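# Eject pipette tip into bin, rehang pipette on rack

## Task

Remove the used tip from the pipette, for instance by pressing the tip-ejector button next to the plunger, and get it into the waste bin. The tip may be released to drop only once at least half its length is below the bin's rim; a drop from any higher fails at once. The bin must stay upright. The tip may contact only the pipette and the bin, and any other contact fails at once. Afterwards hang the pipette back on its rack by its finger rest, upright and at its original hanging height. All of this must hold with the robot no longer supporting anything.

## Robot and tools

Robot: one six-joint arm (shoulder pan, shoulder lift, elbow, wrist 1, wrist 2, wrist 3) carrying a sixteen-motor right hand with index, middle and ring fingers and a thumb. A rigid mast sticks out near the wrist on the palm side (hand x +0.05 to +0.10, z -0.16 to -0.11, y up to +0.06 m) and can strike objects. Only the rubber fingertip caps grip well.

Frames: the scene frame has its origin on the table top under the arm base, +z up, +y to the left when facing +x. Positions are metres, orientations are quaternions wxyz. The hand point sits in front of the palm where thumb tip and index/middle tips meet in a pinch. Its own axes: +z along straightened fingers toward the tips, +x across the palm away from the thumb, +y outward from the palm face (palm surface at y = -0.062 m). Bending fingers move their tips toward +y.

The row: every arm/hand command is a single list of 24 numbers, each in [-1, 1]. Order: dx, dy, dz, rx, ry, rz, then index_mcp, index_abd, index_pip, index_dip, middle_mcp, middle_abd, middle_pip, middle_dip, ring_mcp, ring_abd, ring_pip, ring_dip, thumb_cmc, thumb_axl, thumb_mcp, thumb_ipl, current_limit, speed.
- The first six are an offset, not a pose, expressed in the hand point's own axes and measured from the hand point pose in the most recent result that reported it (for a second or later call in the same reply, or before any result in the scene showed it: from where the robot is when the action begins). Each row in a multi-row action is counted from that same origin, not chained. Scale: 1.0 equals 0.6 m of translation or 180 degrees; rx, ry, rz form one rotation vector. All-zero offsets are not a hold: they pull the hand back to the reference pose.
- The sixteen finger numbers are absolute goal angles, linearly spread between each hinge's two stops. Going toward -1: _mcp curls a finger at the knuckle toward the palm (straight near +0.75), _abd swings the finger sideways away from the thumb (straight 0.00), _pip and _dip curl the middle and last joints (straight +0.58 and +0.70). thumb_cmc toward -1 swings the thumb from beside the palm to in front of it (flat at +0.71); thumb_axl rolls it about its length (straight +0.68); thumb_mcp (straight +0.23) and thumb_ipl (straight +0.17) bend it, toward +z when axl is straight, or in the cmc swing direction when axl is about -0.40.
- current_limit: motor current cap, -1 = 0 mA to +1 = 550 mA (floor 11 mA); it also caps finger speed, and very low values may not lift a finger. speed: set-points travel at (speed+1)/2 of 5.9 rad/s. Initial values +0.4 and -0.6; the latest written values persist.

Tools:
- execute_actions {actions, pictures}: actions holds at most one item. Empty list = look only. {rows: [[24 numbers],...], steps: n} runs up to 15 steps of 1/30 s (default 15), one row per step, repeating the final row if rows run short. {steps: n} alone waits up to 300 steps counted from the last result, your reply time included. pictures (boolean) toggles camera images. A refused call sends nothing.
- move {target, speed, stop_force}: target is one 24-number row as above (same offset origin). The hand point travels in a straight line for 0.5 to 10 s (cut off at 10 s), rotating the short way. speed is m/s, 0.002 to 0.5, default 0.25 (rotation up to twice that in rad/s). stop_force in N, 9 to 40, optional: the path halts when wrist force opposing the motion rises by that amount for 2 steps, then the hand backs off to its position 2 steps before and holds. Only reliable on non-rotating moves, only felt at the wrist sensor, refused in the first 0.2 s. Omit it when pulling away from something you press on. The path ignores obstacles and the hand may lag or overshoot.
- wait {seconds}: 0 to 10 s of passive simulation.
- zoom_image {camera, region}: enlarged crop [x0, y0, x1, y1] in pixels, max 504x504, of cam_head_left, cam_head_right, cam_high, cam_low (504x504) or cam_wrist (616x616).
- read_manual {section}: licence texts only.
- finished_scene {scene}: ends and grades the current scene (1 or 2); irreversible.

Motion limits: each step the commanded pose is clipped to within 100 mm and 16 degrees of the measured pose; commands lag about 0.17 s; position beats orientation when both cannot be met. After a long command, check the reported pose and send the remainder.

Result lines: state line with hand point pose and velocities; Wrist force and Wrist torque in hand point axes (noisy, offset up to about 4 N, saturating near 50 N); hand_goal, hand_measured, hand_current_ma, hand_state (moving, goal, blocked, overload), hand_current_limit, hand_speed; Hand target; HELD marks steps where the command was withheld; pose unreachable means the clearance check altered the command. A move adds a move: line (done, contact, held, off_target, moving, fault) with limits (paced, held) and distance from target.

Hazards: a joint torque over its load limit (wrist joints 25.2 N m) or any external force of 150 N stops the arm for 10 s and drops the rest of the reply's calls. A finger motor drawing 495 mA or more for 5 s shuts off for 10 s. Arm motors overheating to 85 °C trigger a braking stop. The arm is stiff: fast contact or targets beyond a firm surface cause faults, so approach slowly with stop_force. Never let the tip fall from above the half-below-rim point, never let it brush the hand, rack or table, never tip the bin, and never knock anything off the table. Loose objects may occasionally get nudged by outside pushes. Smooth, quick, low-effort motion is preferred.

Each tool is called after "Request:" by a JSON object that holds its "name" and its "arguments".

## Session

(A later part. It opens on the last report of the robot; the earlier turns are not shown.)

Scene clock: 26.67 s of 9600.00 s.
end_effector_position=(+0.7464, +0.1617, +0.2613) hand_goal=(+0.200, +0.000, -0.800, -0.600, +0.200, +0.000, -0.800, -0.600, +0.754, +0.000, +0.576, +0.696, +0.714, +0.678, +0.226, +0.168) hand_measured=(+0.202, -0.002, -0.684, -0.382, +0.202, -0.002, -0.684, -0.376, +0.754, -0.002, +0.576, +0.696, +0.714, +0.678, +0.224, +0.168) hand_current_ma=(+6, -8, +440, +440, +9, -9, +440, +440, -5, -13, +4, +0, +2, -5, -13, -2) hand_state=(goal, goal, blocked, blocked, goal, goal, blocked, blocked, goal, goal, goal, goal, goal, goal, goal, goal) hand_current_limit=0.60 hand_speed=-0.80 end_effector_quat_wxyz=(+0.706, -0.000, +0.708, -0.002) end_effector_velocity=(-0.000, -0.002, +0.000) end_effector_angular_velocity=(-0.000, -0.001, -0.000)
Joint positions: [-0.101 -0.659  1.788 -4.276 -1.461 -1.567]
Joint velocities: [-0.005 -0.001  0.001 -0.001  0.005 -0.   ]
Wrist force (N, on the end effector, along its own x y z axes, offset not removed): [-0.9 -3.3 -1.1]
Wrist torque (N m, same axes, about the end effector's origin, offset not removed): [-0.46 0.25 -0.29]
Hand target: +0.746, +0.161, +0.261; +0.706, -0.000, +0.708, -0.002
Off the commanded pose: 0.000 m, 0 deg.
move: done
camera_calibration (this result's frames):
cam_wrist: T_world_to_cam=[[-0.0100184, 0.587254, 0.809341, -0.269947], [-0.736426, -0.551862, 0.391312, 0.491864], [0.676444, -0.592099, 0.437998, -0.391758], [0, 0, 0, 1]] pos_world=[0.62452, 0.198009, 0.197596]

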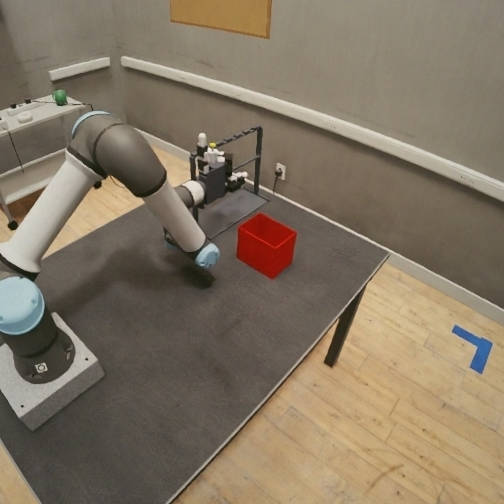

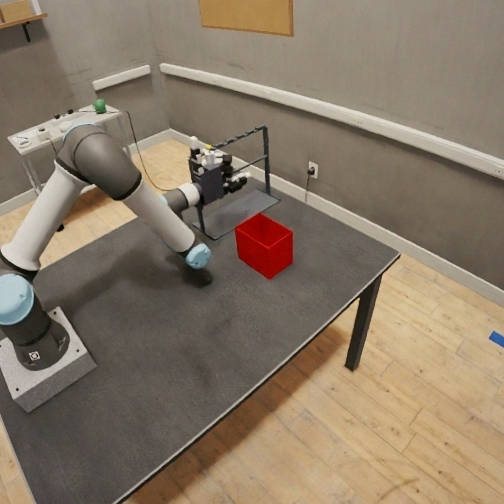

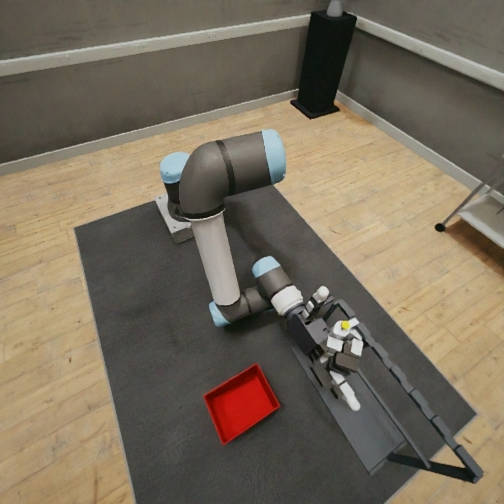

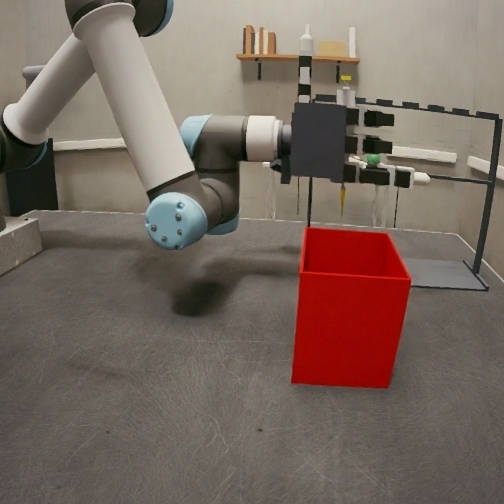

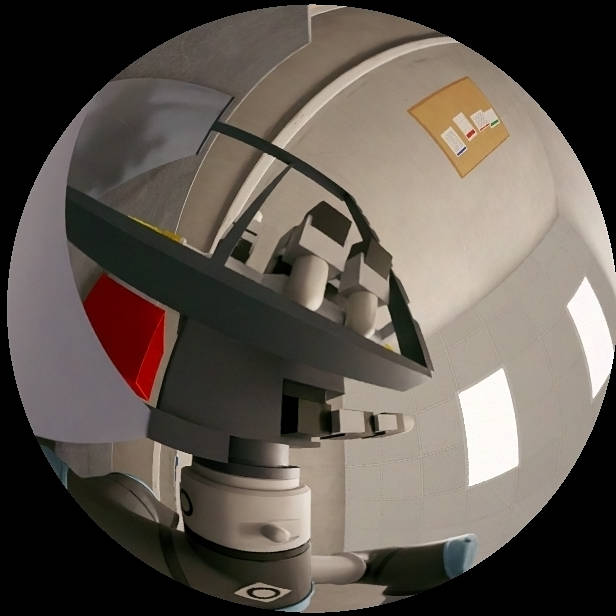

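Request:
{"name": "move", "arguments": {"target": [0,-0.08,0,0,0,0,0.2,0,-0.8,-0.6,0.2,0,-0.8,-0.6,0.754,0,0.576,0.696,0.714,0.678,0.226,0.168,0.6,-0.8], "speed": 0.05}}

Request:
{"name": "move", "arguments": {"target": [-0.15,-0.318,-0.016,0,0,0,0.2,0,-0.8,-0.6,0.2,0,-0.8,-0.6,0.754,0,0.576,0.696,0.66,0.678,-0.1,-0.1,0.6,-0.8], "speed": 0.12}}

Request:
{"name": "move", "arguments": {"target": [0.193,0,0,0,0,0,0.2,0,-0.8,-0.6,0.2,0,-0.8,-0.6,0.754,0,0.576,0.696,0.66,0.678,-0.1,-0.1,0.75,-0.7], "speed": 0.08}}

Scene clock: 31.90 s of 9600.00 s.
end_effector_position=(+0.7463, +0.1139, +0.2613) hand_goal=(+0.200, +0.000, -0.800, -0.600, +0.200, +0.000, -0.800, -0.600, +0.754, +0.000, +0.576, +0.696, +0.714, +0.678, +0.226, +0.168) hand_measured=(+0.202, -0.002, -0.684, -0.382, +0.202, -0.002, -0.684, -0.376, +0.754, -0.002, +0.576, +0.696, +0.714, +0.678, +0.224, +0.168) hand_current_ma=(+6, -8, +440, +440, +9, -9, +440, +440, -5, -13, +4, +0, +2, -5, -13, -2) hand_state=(goal, goal, blocked, blocked, goal, goal, blocked, blocked, goal, goal, goal, goal, goal, goal, goal, goal) hand_current_limit=0.60 hand_speed=-0.80 end_effector_quat_wxyz=(+0.706, -0.000, +0.708, -0.002) end_effector_velocity=(+0.000, -0.002, +0.000) end_effector_angular_velocity=(+0.001, +0.000, +0.000)
Joint positions: [-0.195 -0.664  1.803 -4.287 -1.367 -1.567]
Joint velocities: [-0.004 -0.     0.     0.     0.005  0.001]
Wrist force (N, on the end effector, along its own x y z axes, offset not removed): [2.8 -2.1 0.1]
Wrist torque (N m, same axes, about the end effector's origin, offset not removed): [-0.25 -0.34 0.13]
Hand target: +0.746, +0.114, +0.261; +0.706, -0.000, +0.708, -0.002
Off the commanded pose: 0.000 m, 0 deg.
move: done
camera_calibration (this result's frames):
cam_wrist: T_world_to_cam=[[-0.00998678, 0.587385, 0.809246, -0.24194], [-0.736427, -0.551784, 0.39142, 0.465389], [0.676443, -0.592042, 0.438077, -0.420065], [0, 0, 0, 1]] pos_world=[0.624459, 0.15021, 0.197647]

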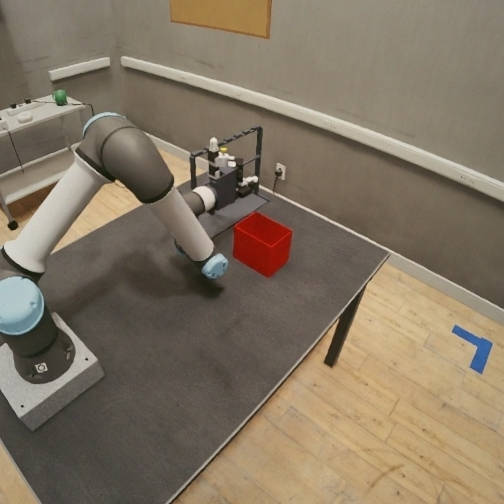

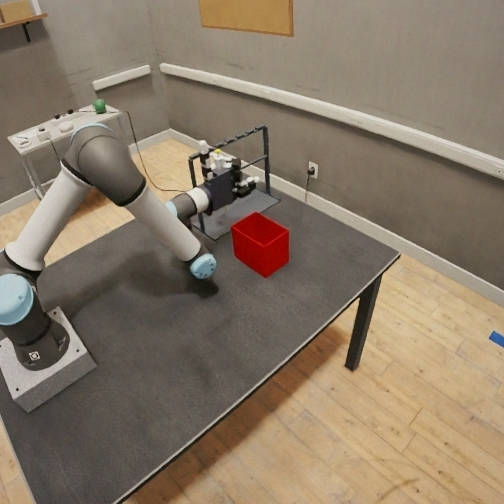

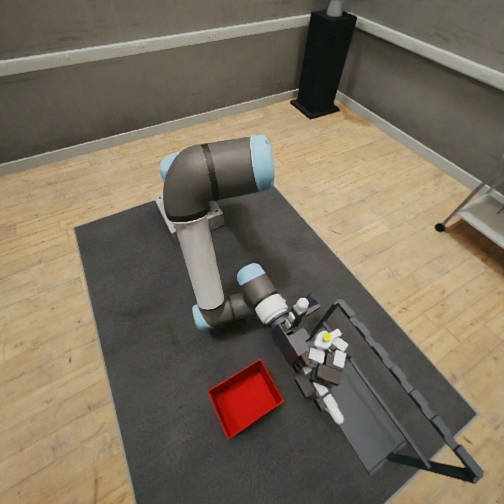

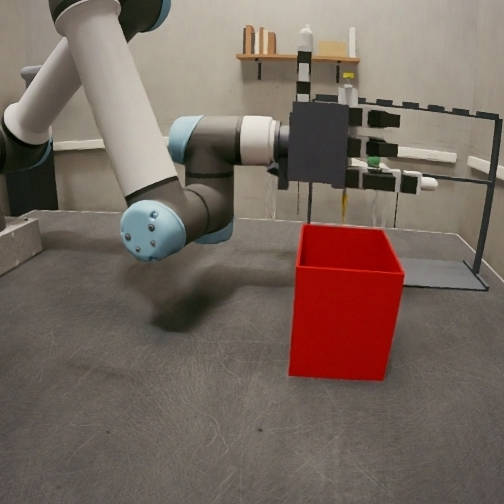

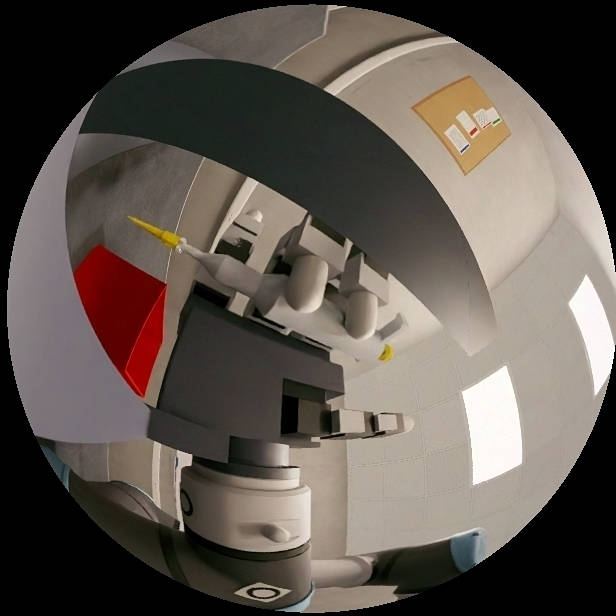

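Scene clock: 34.17 s of 9600.00 s.
end_effector_position=(+0.7369, -0.0766, +0.3516) hand_goal=(+0.200, +0.000, -0.800, -0.600, +0.200, +0.000, -0.800, -0.600, +0.754, +0.000, +0.576, +0.696, +0.660, +0.678, -0.100, -0.100) hand_measured=(+0.202, -0.002, -0.684, -0.382, +0.202, -0.002, -0.684, -0.376, +0.754, -0.002, +0.576, +0.696, +0.662, +0.678, -0.102, -0.100) hand_current_ma=(+6, -8, +440, +440, +9, -9, +440, +440, -5, -13, +4, +0, +10, -5, -9, +5) hand_state=(goal, goal, blocked, blocked, goal, goal, blocked, blocked, goal, goal, goal, goal, goal, goal, goal, goal) hand_current_limit=0.60 hand_speed=-0.80 end_effector_quat_wxyz=(+0.706, -0.000, +0.708, -0.002) end_effector_velocity=(-0.000, -0.002, +0.001) end_effector_angular_velocity=(+0.000, +0.001, +0.000)
Joint positions: [-0.555 -0.831  1.783 -4.1   -1.008 -1.565]
Joint velocities: [-0.004 -0.001 -0.002  0.004  0.004 -0.001]
Wrist force (N, on the end effector, along its own x y z axes, offset not removed): [0.2 -3.1 -3.8]
Wrist torque (N m, same axes, about the end effector's origin, offset not removed): [-0.23 0.27 0.00]
Hand target: +0.737, -0.077, +0.352; +0.706, -0.000, +0.708, -0.002
Off the commanded pose: 0.001 m, 0 deg.
move: done
camera_calibration (this result's frames):
cam_wrist: T_world_to_cam=[[-0.00979278, 0.587821, 0.808931, -0.203169], [-0.736368, -0.551542, 0.391872, 0.317816], [0.67651, -0.591834, 0.438254, -0.566057], [0, 0, 0, 1]] pos_world=[0.614983, -0.0402954, 0.287883]

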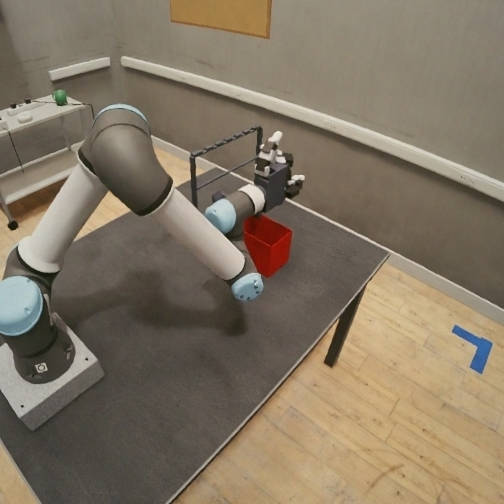

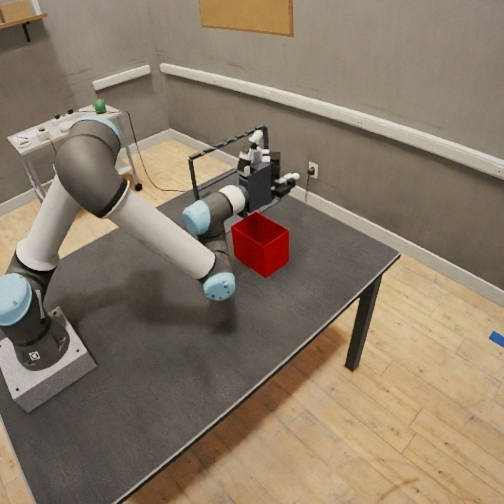

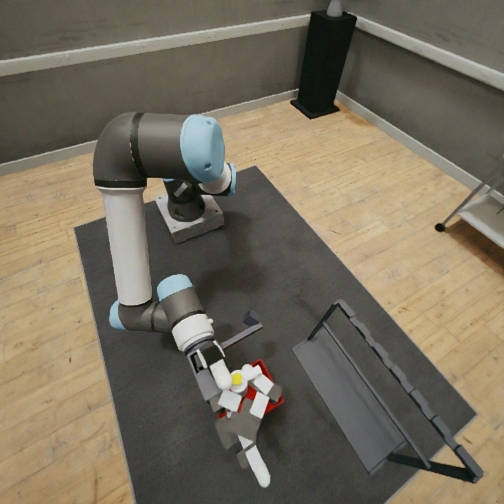

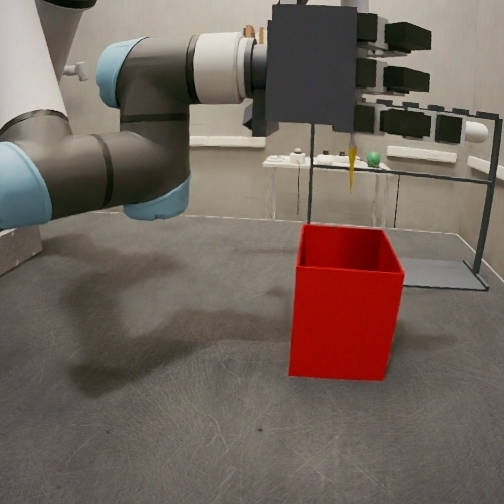

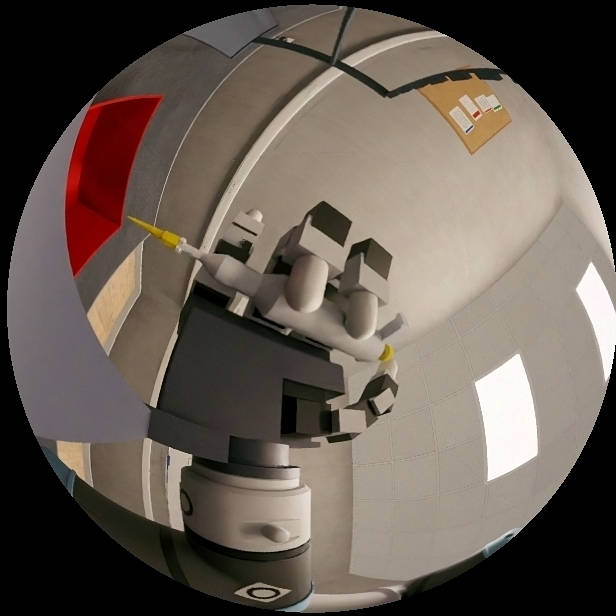

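Scene clock: 36.07 s of 9600.00 s.
end_effector_position=(+0.7363, -0.0768, +0.2359) hand_goal=(+0.200, +0.000, -0.800, -0.600, +0.200, +0.000, -0.800, -0.600, +0.754, +0.000, +0.576, +0.696, +0.660, +0.678, -0.100, -0.100) hand_measured=(+0.202, -0.002, -0.684, -0.384, +0.202, -0.002, -0.684, -0.376, +0.754, -0.004, +0.576, +0.696, +0.662, +0.678, -0.102, -0.100) hand_current_ma=(+6, -8, +481, +481, +9, -9, +481, +481, -5, -13, +4, +0, +10, -5, -9, +5) hand_state=(goal, goal, blocked, blocked, goal, goal, blocked, blocked, goal, goal, goal, goal, goal, goal, goal, goal) hand_current_limit=0.75 hand_speed=-0.70 end_effector_quat_wxyz=(+0.706, -0.000, +0.708, -0.002) end_effector_velocity=(+0.000, -0.000, -0.003) end_effector_angular_velocity=(+0.001, +0.001, -0.000)
Joint positions: [-0.553 -0.59   1.738 -4.296 -1.009 -1.565]
Joint velocities: [ 0.     0.006 -0.003 -0.001 -0.     0.001]
Wrist force (N, on the end effector, along its own x y z axes, offset not removed): [2.3 0.4 -1.7]
Wrist torque (N m, same axes, about the end effector's origin, offset not removed): [0.09 -0.18 0.19]
Hand target: +0.736, -0.077, +0.236; +0.706, -0.000, +0.708, -0.002
Off the commanded pose: 0.000 m, 0 deg.
move: done
camera_calibration (this result's frames):
cam_wrist: T_world_to_cam=[[-0.00975884, 0.587847, 0.808913, -0.109546], [-0.736354, -0.551528, 0.391919, 0.3626], [0.676526, -0.591822, 0.438246, -0.515119], [0, 0, 0, 1]] pos_world=[0.614424, -0.0404789, 0.172252]

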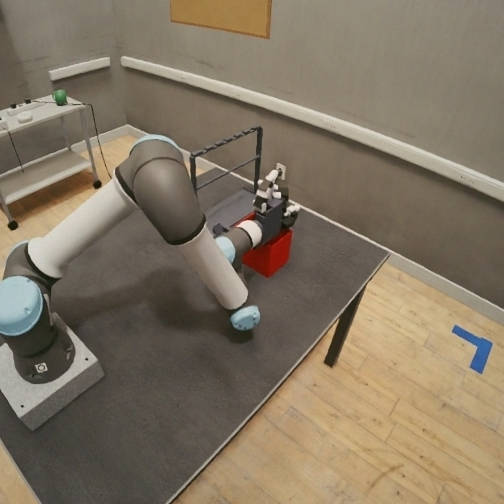

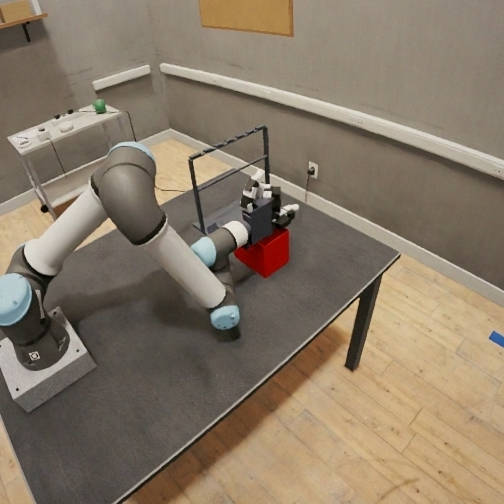

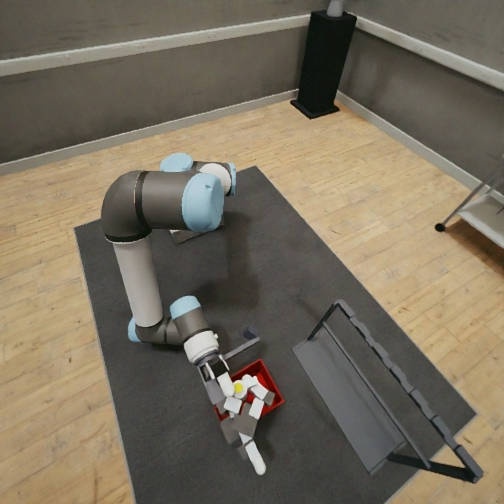

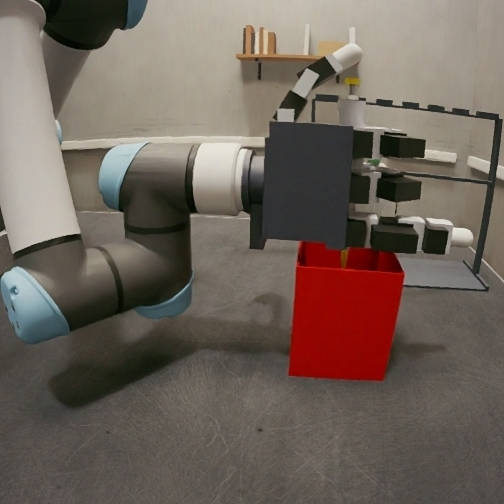

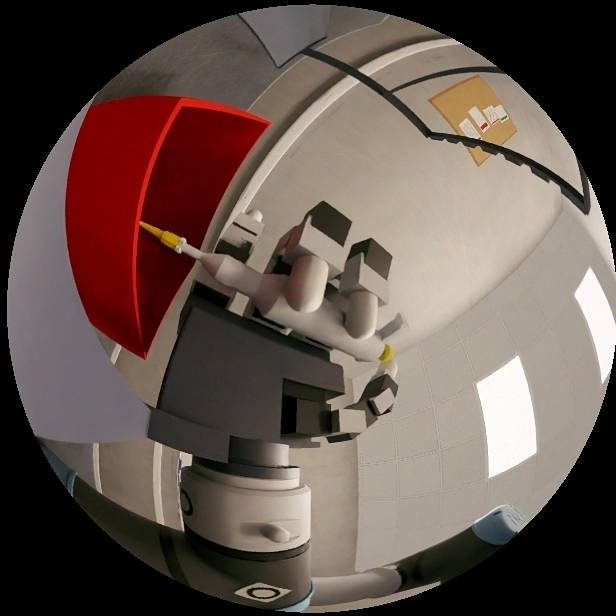

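Request:
{"name": "move", "arguments": {"target": [0,0,0,0,0,0,0.2,0,-0.8,-0.6,0.2,0,-0.8,-0.6,0.754,0,0.576,0.696,0.66,0.678,-0.6,-0.1,0.75,-0.7]}}

Request:
{"name": "execute_actions", "arguments": {"actions": [{"rows":[[0,0,0,0,0,0,0.2,0,-0.8,-0.6,0.2,0,-0.8,-0.6,0.754,0,0.576,0.696,0.66,0.678,-0.6,-0.5,1,0]],"steps":15}], "pictures": false}}

Request:
{"name": "execute_actions", "arguments": {"actions": [{"rows":[[0,0,0,0,0,0,0.2,0,-0.8,-0.6,0.2,0,-0.8,-0.6,0.754,0,0.576,0.696,0.66,0.678,-0.6,-0.5,0.75,0]],"steps":5}]}}

Scene clock: 44.20 s of 9600.00 s.
end_effector_position=(+0.7363, -0.0768, +0.2359) hand_goal=(+0.200, +0.000, -0.800, -0.600, +0.200, +0.000, -0.800, -0.600, +0.754, +0.000, +0.576, +0.696, +0.660, +0.678, -0.600, -0.100) hand_measured=(+0.202, -0.002, -0.684, -0.384, +0.202, -0.002, -0.684, -0.376, +0.754, -0.004, +0.576, +0.696, +0.662, +0.678, -0.350, -0.092) hand_current_ma=(+15, -8, +481, +481, +8, -9, +481, +481, -5, -13, +4, +0, +14, +2, +481, +55) hand_state=(goal, goal, blocked, blocked, goal, goal, blocked, blocked, goal, goal, goal, goal, goal, goal, blocked, goal) hand_current_limit=0.75 hand_speed=-0.70 end_effector_quat_wxyz=(+0.706, -0.000, +0.708, -0.002) end_effector_velocity=(-0.000, +0.000, +0.000) end_effector_angular_velocity=(+0.001, +0.001, +0.000)
Joint positions: [-0.553 -0.59   1.738 -4.296 -1.009 -1.565]
Joint velocities: [ 0.    -0.     0.001  0.001  0.     0.   ]
Wrist force (N, on the end effector, along its own x y z axes, offset not removed): [-1.1 -0.6 -2.5]
Wrist torque (N m, same axes, about the end effector's origin, offset not removed): [0.01 0.42 -0.20]
Hand target: +0.736, -0.077, +0.236; +0.706, -0.000, +0.708, -0.002
Off the commanded pose: 0.000 m, 0 deg.
After step 90, 4.40 s passed at rest.
move: done
camera_calibration (this result's frames):
cam_wrist: T_world_to_cam=[[-0.00979544, 0.587824, 0.80893, -0.109508], [-0.736369, -0.551541, 0.391871, 0.362638], [0.676509, -0.591833, 0.438258, -0.515129], [0, 0, 0, 1]] pos_world=[0.614452, -0.0404885, 0.172237]

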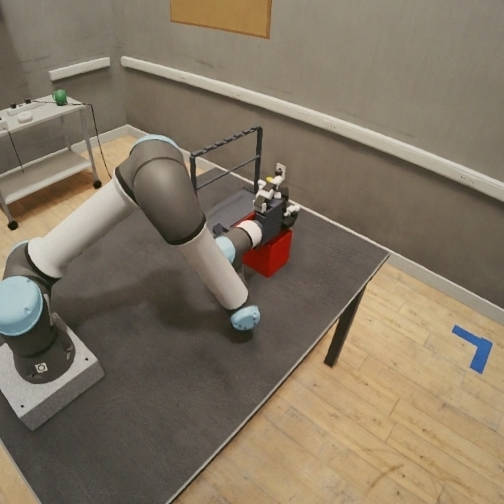

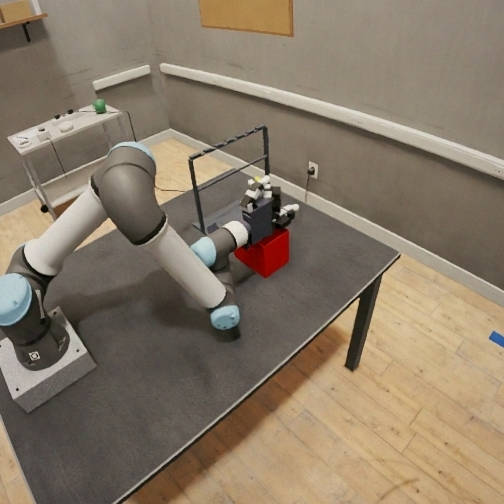

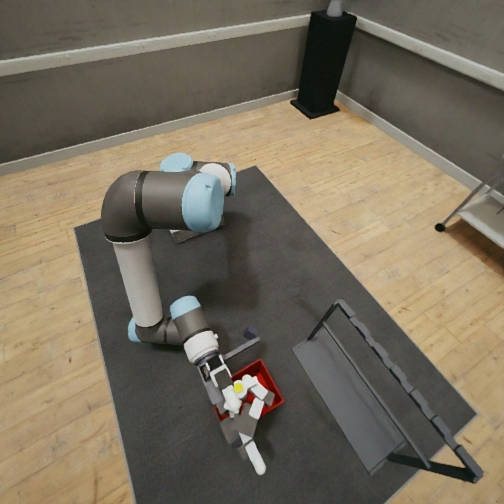

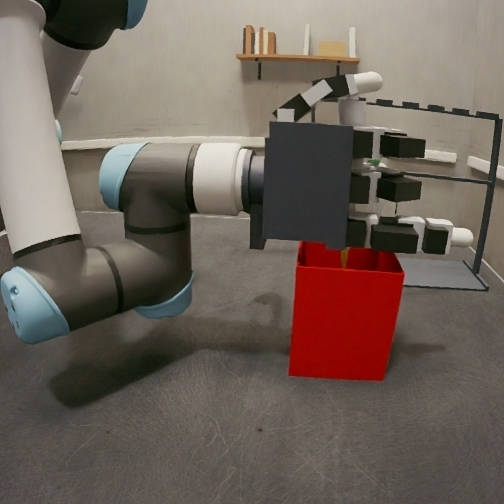

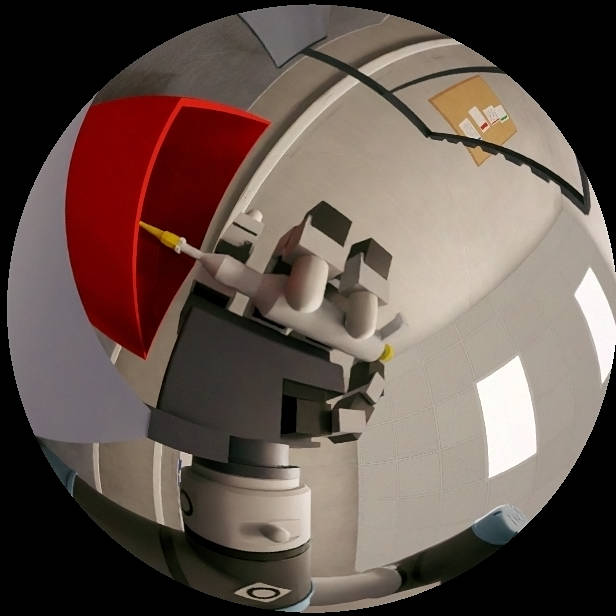

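Scene clock: 44.70 s of 9600.00 s.
end_effector_position=(+0.7363, -0.0768, +0.2359) hand_goal=(+0.200, +0.000, -0.800, -0.600, +0.200, +0.000, -0.800, -0.600, +0.754, +0.000, +0.576, +0.696, +0.660, +0.678, -0.600, -0.500) hand_measured=(+0.198, +0.004, -0.688, -0.386, +0.204, +0.010, -0.684, -0.380, +0.754, -0.004, +0.576, +0.696, +0.674, +0.676, -0.358, -0.220) hand_current_ma=(-13, +18, +550, +550, +19, +42, +550, +550, -5, -13, +4, +0, +81, -20, +550, +550) hand_state=(goal, goal, blocked, blocked, goal, goal, blocked, blocked, goal, goal, goal, goal, goal, goal, blocked, blocked) hand_current_limit=1.00 hand_speed=0.00 end_effector_quat_wxyz=(+0.706, -0.000, +0.708, -0.002) end_effector_velocity=(-0.000, -0.000, -0.000) end_effector_angular_velocity=(+0.001, +0.002, -0.000)
Joint positions: [-0.553 -0.59   1.738 -4.296 -1.009 -1.565]
Joint velocities: [-0.    -0.     0.001  0.001  0.    -0.   ]
Wrist force (N, on the end effector, along its own x y z axes, offset not removed): [0.4 0.2 -1.2]
Wrist torque (N m, same axes, about the end effector's origin, offset not removed): [0.14 0.19 -0.14]
Hand target: +0.736, -0.077, +0.236; +0.706, -0.000, +0.708, -0.002
Off the commanded pose: 0.000 m, 0 deg.
Steps of this call (steps 1 to 15: all 15 steps of this action). Readings (end_effector_position | what the end effector reports):
1: (+0.7363, -0.0768, +0.2359) | hand_goal=(+0.200, +0.000, -0.800, -0.600, +0.200, +0.000, -0.800, -0.600, +0.754, +0.000, +0.576, +0.696, +0.660, +0.678, -0.600, -0.500) hand_measured=(+0.202, -0.002, -0.684, -0.384, +0.202, -0.002, -0.684, -0.376, +0.754, -0.004, +0.576, +0.696, +0.662, +0.678, -0.350, -0.092) hand_current_ma=(+15, -8, +481, +481, +8, -9, +481, +481, -5, -13, +4, +0, +14, +2, +481, +55) hand_state=(goal, goal, blocked, blocked, goal, goal, blocked, blocked, goal, goal, goal, goal, goal, goal, blocked, moving) hand_current_limit=1.00 hand_speed=0.00
2: (+0.7363, -0.0768, +0.2359) | hand_goal=(+0.200, +0.000, -0.800, -0.600, +0.200, +0.000, -0.800, -0.600, +0.754, +0.000, +0.576, +0.696, +0.660, +0.678, -0.600, -0.500) hand_measured=(+0.202, -0.002, -0.684, -0.384, +0.202, -0.002, -0.684, -0.378, +0.754, -0.004, +0.576, +0.696, +0.662, +0.678, -0.350, -0.096) hand_current_ma=(+15, -8, +550, +539, +8, -9, +550, +531, -5, -13, +4, +0, +14, +2, +550, +325) hand_state=(goal, goal, moving, moving, goal, goal, moving, moving, goal, goal, goal, goal, goal, goal, moving, moving) hand_current_limit=1.00 hand_speed=0.00
4: (+0.7363, -0.0768, +0.2359) | hand_goal=(+0.200, +0.000, -0.800, -0.600, +0.200, +0.000, -0.800, -0.600, +0.754, +0.000, +0.576, +0.696, +0.660, +0.678, -0.600, -0.500) hand_measured=(+0.202, -0.002, -0.684, -0.386, +0.202, -0.002, -0.684, -0.380, +0.754, -0.004, +0.576, +0.696, +0.662, +0.676, -0.358, -0.146) hand_current_ma=(+11, -8, +550, +550, +8, -9, +550, +550, -5, -13, +4, +0, +9, -21, +353, +216) hand_state=(goal, goal, blocked, blocked, goal, goal, blocked, blocked, goal, goal, goal, goal, goal, moving, moving, moving) hand_current_limit=1.00 hand_speed=0.00
8: (+0.7363, -0.0768, +0.2359) | hand_goal=(+0.200, +0.000, -0.800, -0.600, +0.200, +0.000, -0.800, -0.600, +0.754, +0.000, +0.576, +0.696, +0.660, +0.678, -0.600, -0.500) hand_measured=(+0.198, +0.002, -0.686, -0.386, +0.202, +0.006, -0.684, -0.380, +0.754, -0.004, +0.576, +0.696, +0.674, +0.676, -0.360, -0.212) hand_current_ma=(-13, +17, +548, +550, +18, +41, +550, +550, -5, -13, +4, +0, +83, -20, +550, +507) hand_state=(goal, moving, moving, blocked, goal, moving, blocked, blocked, goal, goal, goal, goal, moving, goal, moving, moving) hand_current_limit=1.00 hand_speed=0.00
15: the state above

Scene clock: 44.87 s of 9600.00 s.
end_effector_position=(+0.7363, -0.0768, +0.2359) hand_goal=(+0.200, +0.000, -0.800, -0.600, +0.200, +0.000, -0.800, -0.600, +0.754, +0.000, +0.576, +0.696, +0.660, +0.678, -0.600, -0.500) hand_measured=(+0.198, +0.004, -0.688, -0.386, +0.204, +0.010, -0.684, -0.380, +0.754, -0.004, +0.576, +0.696, +0.674, +0.676, -0.356, -0.220) hand_current_ma=(-13, +18, +481, +481, +19, +42, +481, +481, -5, -13, +4, +0, +81, -20, +481, +481) hand_state=(goal, goal, blocked, blocked, goal, goal, blocked, blocked, goal, goal, goal, goal, goal, goal, blocked, blocked) hand_current_limit=0.75 hand_speed=0.00 end_effector_quat_wxyz=(+0.706, -0.000, +0.708, -0.002) end_effector_velocity=(-0.000, +0.000, -0.000) end_effector_angular_velocity=(+0.000, -0.000, -0.000)
Joint positions: [-0.553 -0.59   1.738 -4.296 -1.009 -1.565]
Joint velocities: [-0.     0.     0.    -0.001 -0.     0.   ]
Wrist force (N, on the end effector, along its own x y z axes, offset not removed): [-0.1 -2.3 -0.9]
Wrist torque (N m, same axes, about the end effector's origin, offset not removed): [-0.30 0.17 -0.13]
Hand target: +0.736, -0.077, +0.236; +0.706, -0.000, +0.708, -0.002
Off the commanded pose: 0.000 m, 0 deg.
Steps of this call (steps 1 to 5: all 5 steps of this action). Readings (end_effector_position | what the end effector reports):
1: (+0.7363, -0.0768, +0.2359) | hand_goal=(+0.200, +0.000, -0.800, -0.600, +0.200, +0.000, -0.800, -0.600, +0.754, +0.000, +0.576, +0.696, +0.660, +0.678, -0.600, -0.500) hand_measured=(+0.198, +0.004, -0.688, -0.386, +0.204, +0.010, -0.684, -0.380, +0.754, -0.004, +0.576, +0.696, +0.674, +0.676, -0.358, -0.220) hand_current_ma=(-13, +18, +550, +550, +19, +42, +550, +550, -5, -13, +4, +0, +81, -20, +550, +550) hand_state=(goal, goal, blocked, blocked, goal, goal, blocked, blocked, goal, goal, goal, goal, goal, goal, blocked, blocked) hand_current_limit=0.75 hand_speed=0.00
2: (+0.7363, -0.0768, +0.2359) | hand_goal=(+0.200, +0.000, -0.800, -0.600, +0.200, +0.000, -0.800, -0.600, +0.754, +0.000, +0.576, +0.696, +0.660, +0.678, -0.600, -0.500) hand_measured=(+0.198, +0.004, -0.688, -0.386, +0.204, +0.010, -0.684, -0.380, +0.754, -0.004, +0.576, +0.696, +0.674, +0.676, -0.356, -0.220) hand_current_ma=(-14, +18, +470, +470, +19, +42, +470, +470, -5, -13, +4, +0, +81, -20, +481, +470) hand_state=(goal, goal, moving, moving, goal, goal, moving, moving, goal, goal, goal, goal, goal, goal, moving, moving) hand_current_limit=0.75 hand_speed=0.00
4: (+0.7363, -0.0768, +0.2359) | hand_goal=(+0.200, +0.000, -0.800, -0.600, +0.200, +0.000, -0.800, -0.600, +0.754, +0.000, +0.576, +0.696, +0.660, +0.678, -0.600, -0.500) hand_measured=(+0.198, +0.004, -0.688, -0.386, +0.204, +0.010, -0.684, -0.380, +0.754, -0.004, +0.576, +0.696, +0.674, +0.676, -0.356, -0.220) hand_current_ma=(-13, +18, +480, +480, +19, +42, +480, +480, -5, -13, +4, +0, +81, -20, +480, +480) hand_state=(goal, goal, blocked, blocked, goal, goal, blocked, blocked, goal, goal, goal, goal, goal, goal, moving, blocked) hand_current_limit=0.75 hand_speed=0.00
5: the state above
camera_calibration (this result's frames):
cam_wrist: T_world_to_cam=[[-0.00977606, 0.587811, 0.808939, -0.109529], [-0.73636, -0.551547, 0.39188, 0.362626], [0.676519, -0.591839, 0.438233, -0.515123], [0, 0, 0, 1]] pos_world=[0.614443, -0.040483, 0.172241]

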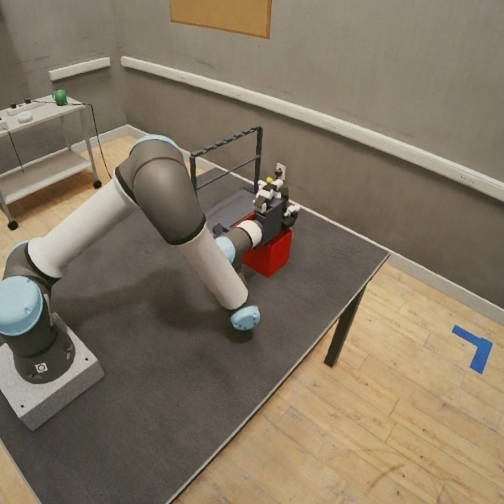

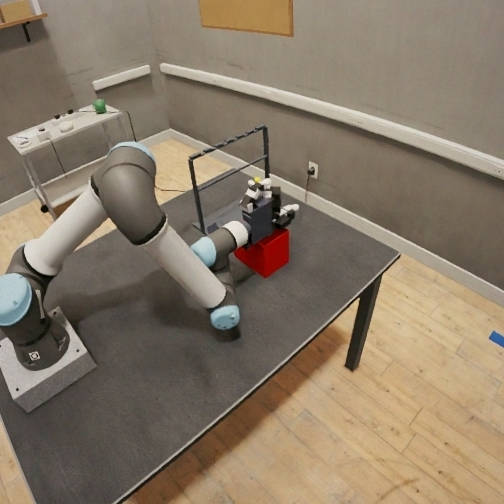

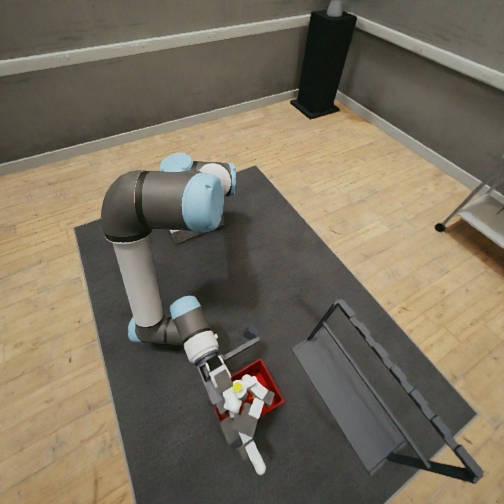

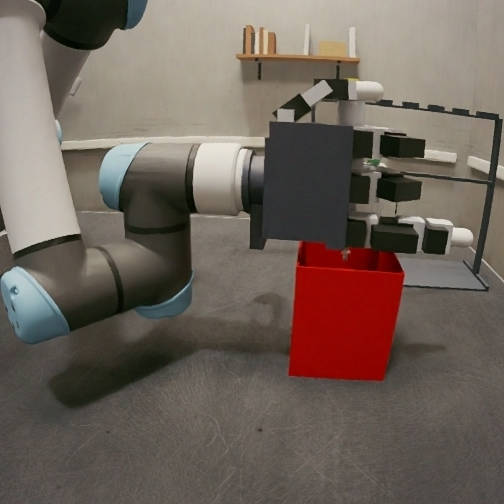

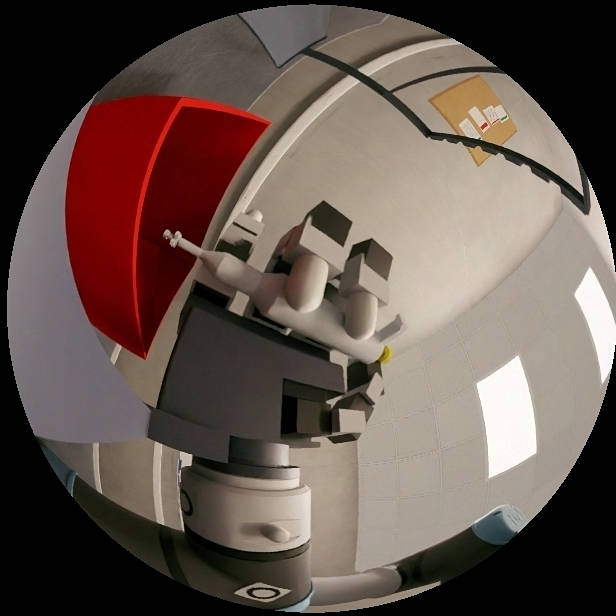

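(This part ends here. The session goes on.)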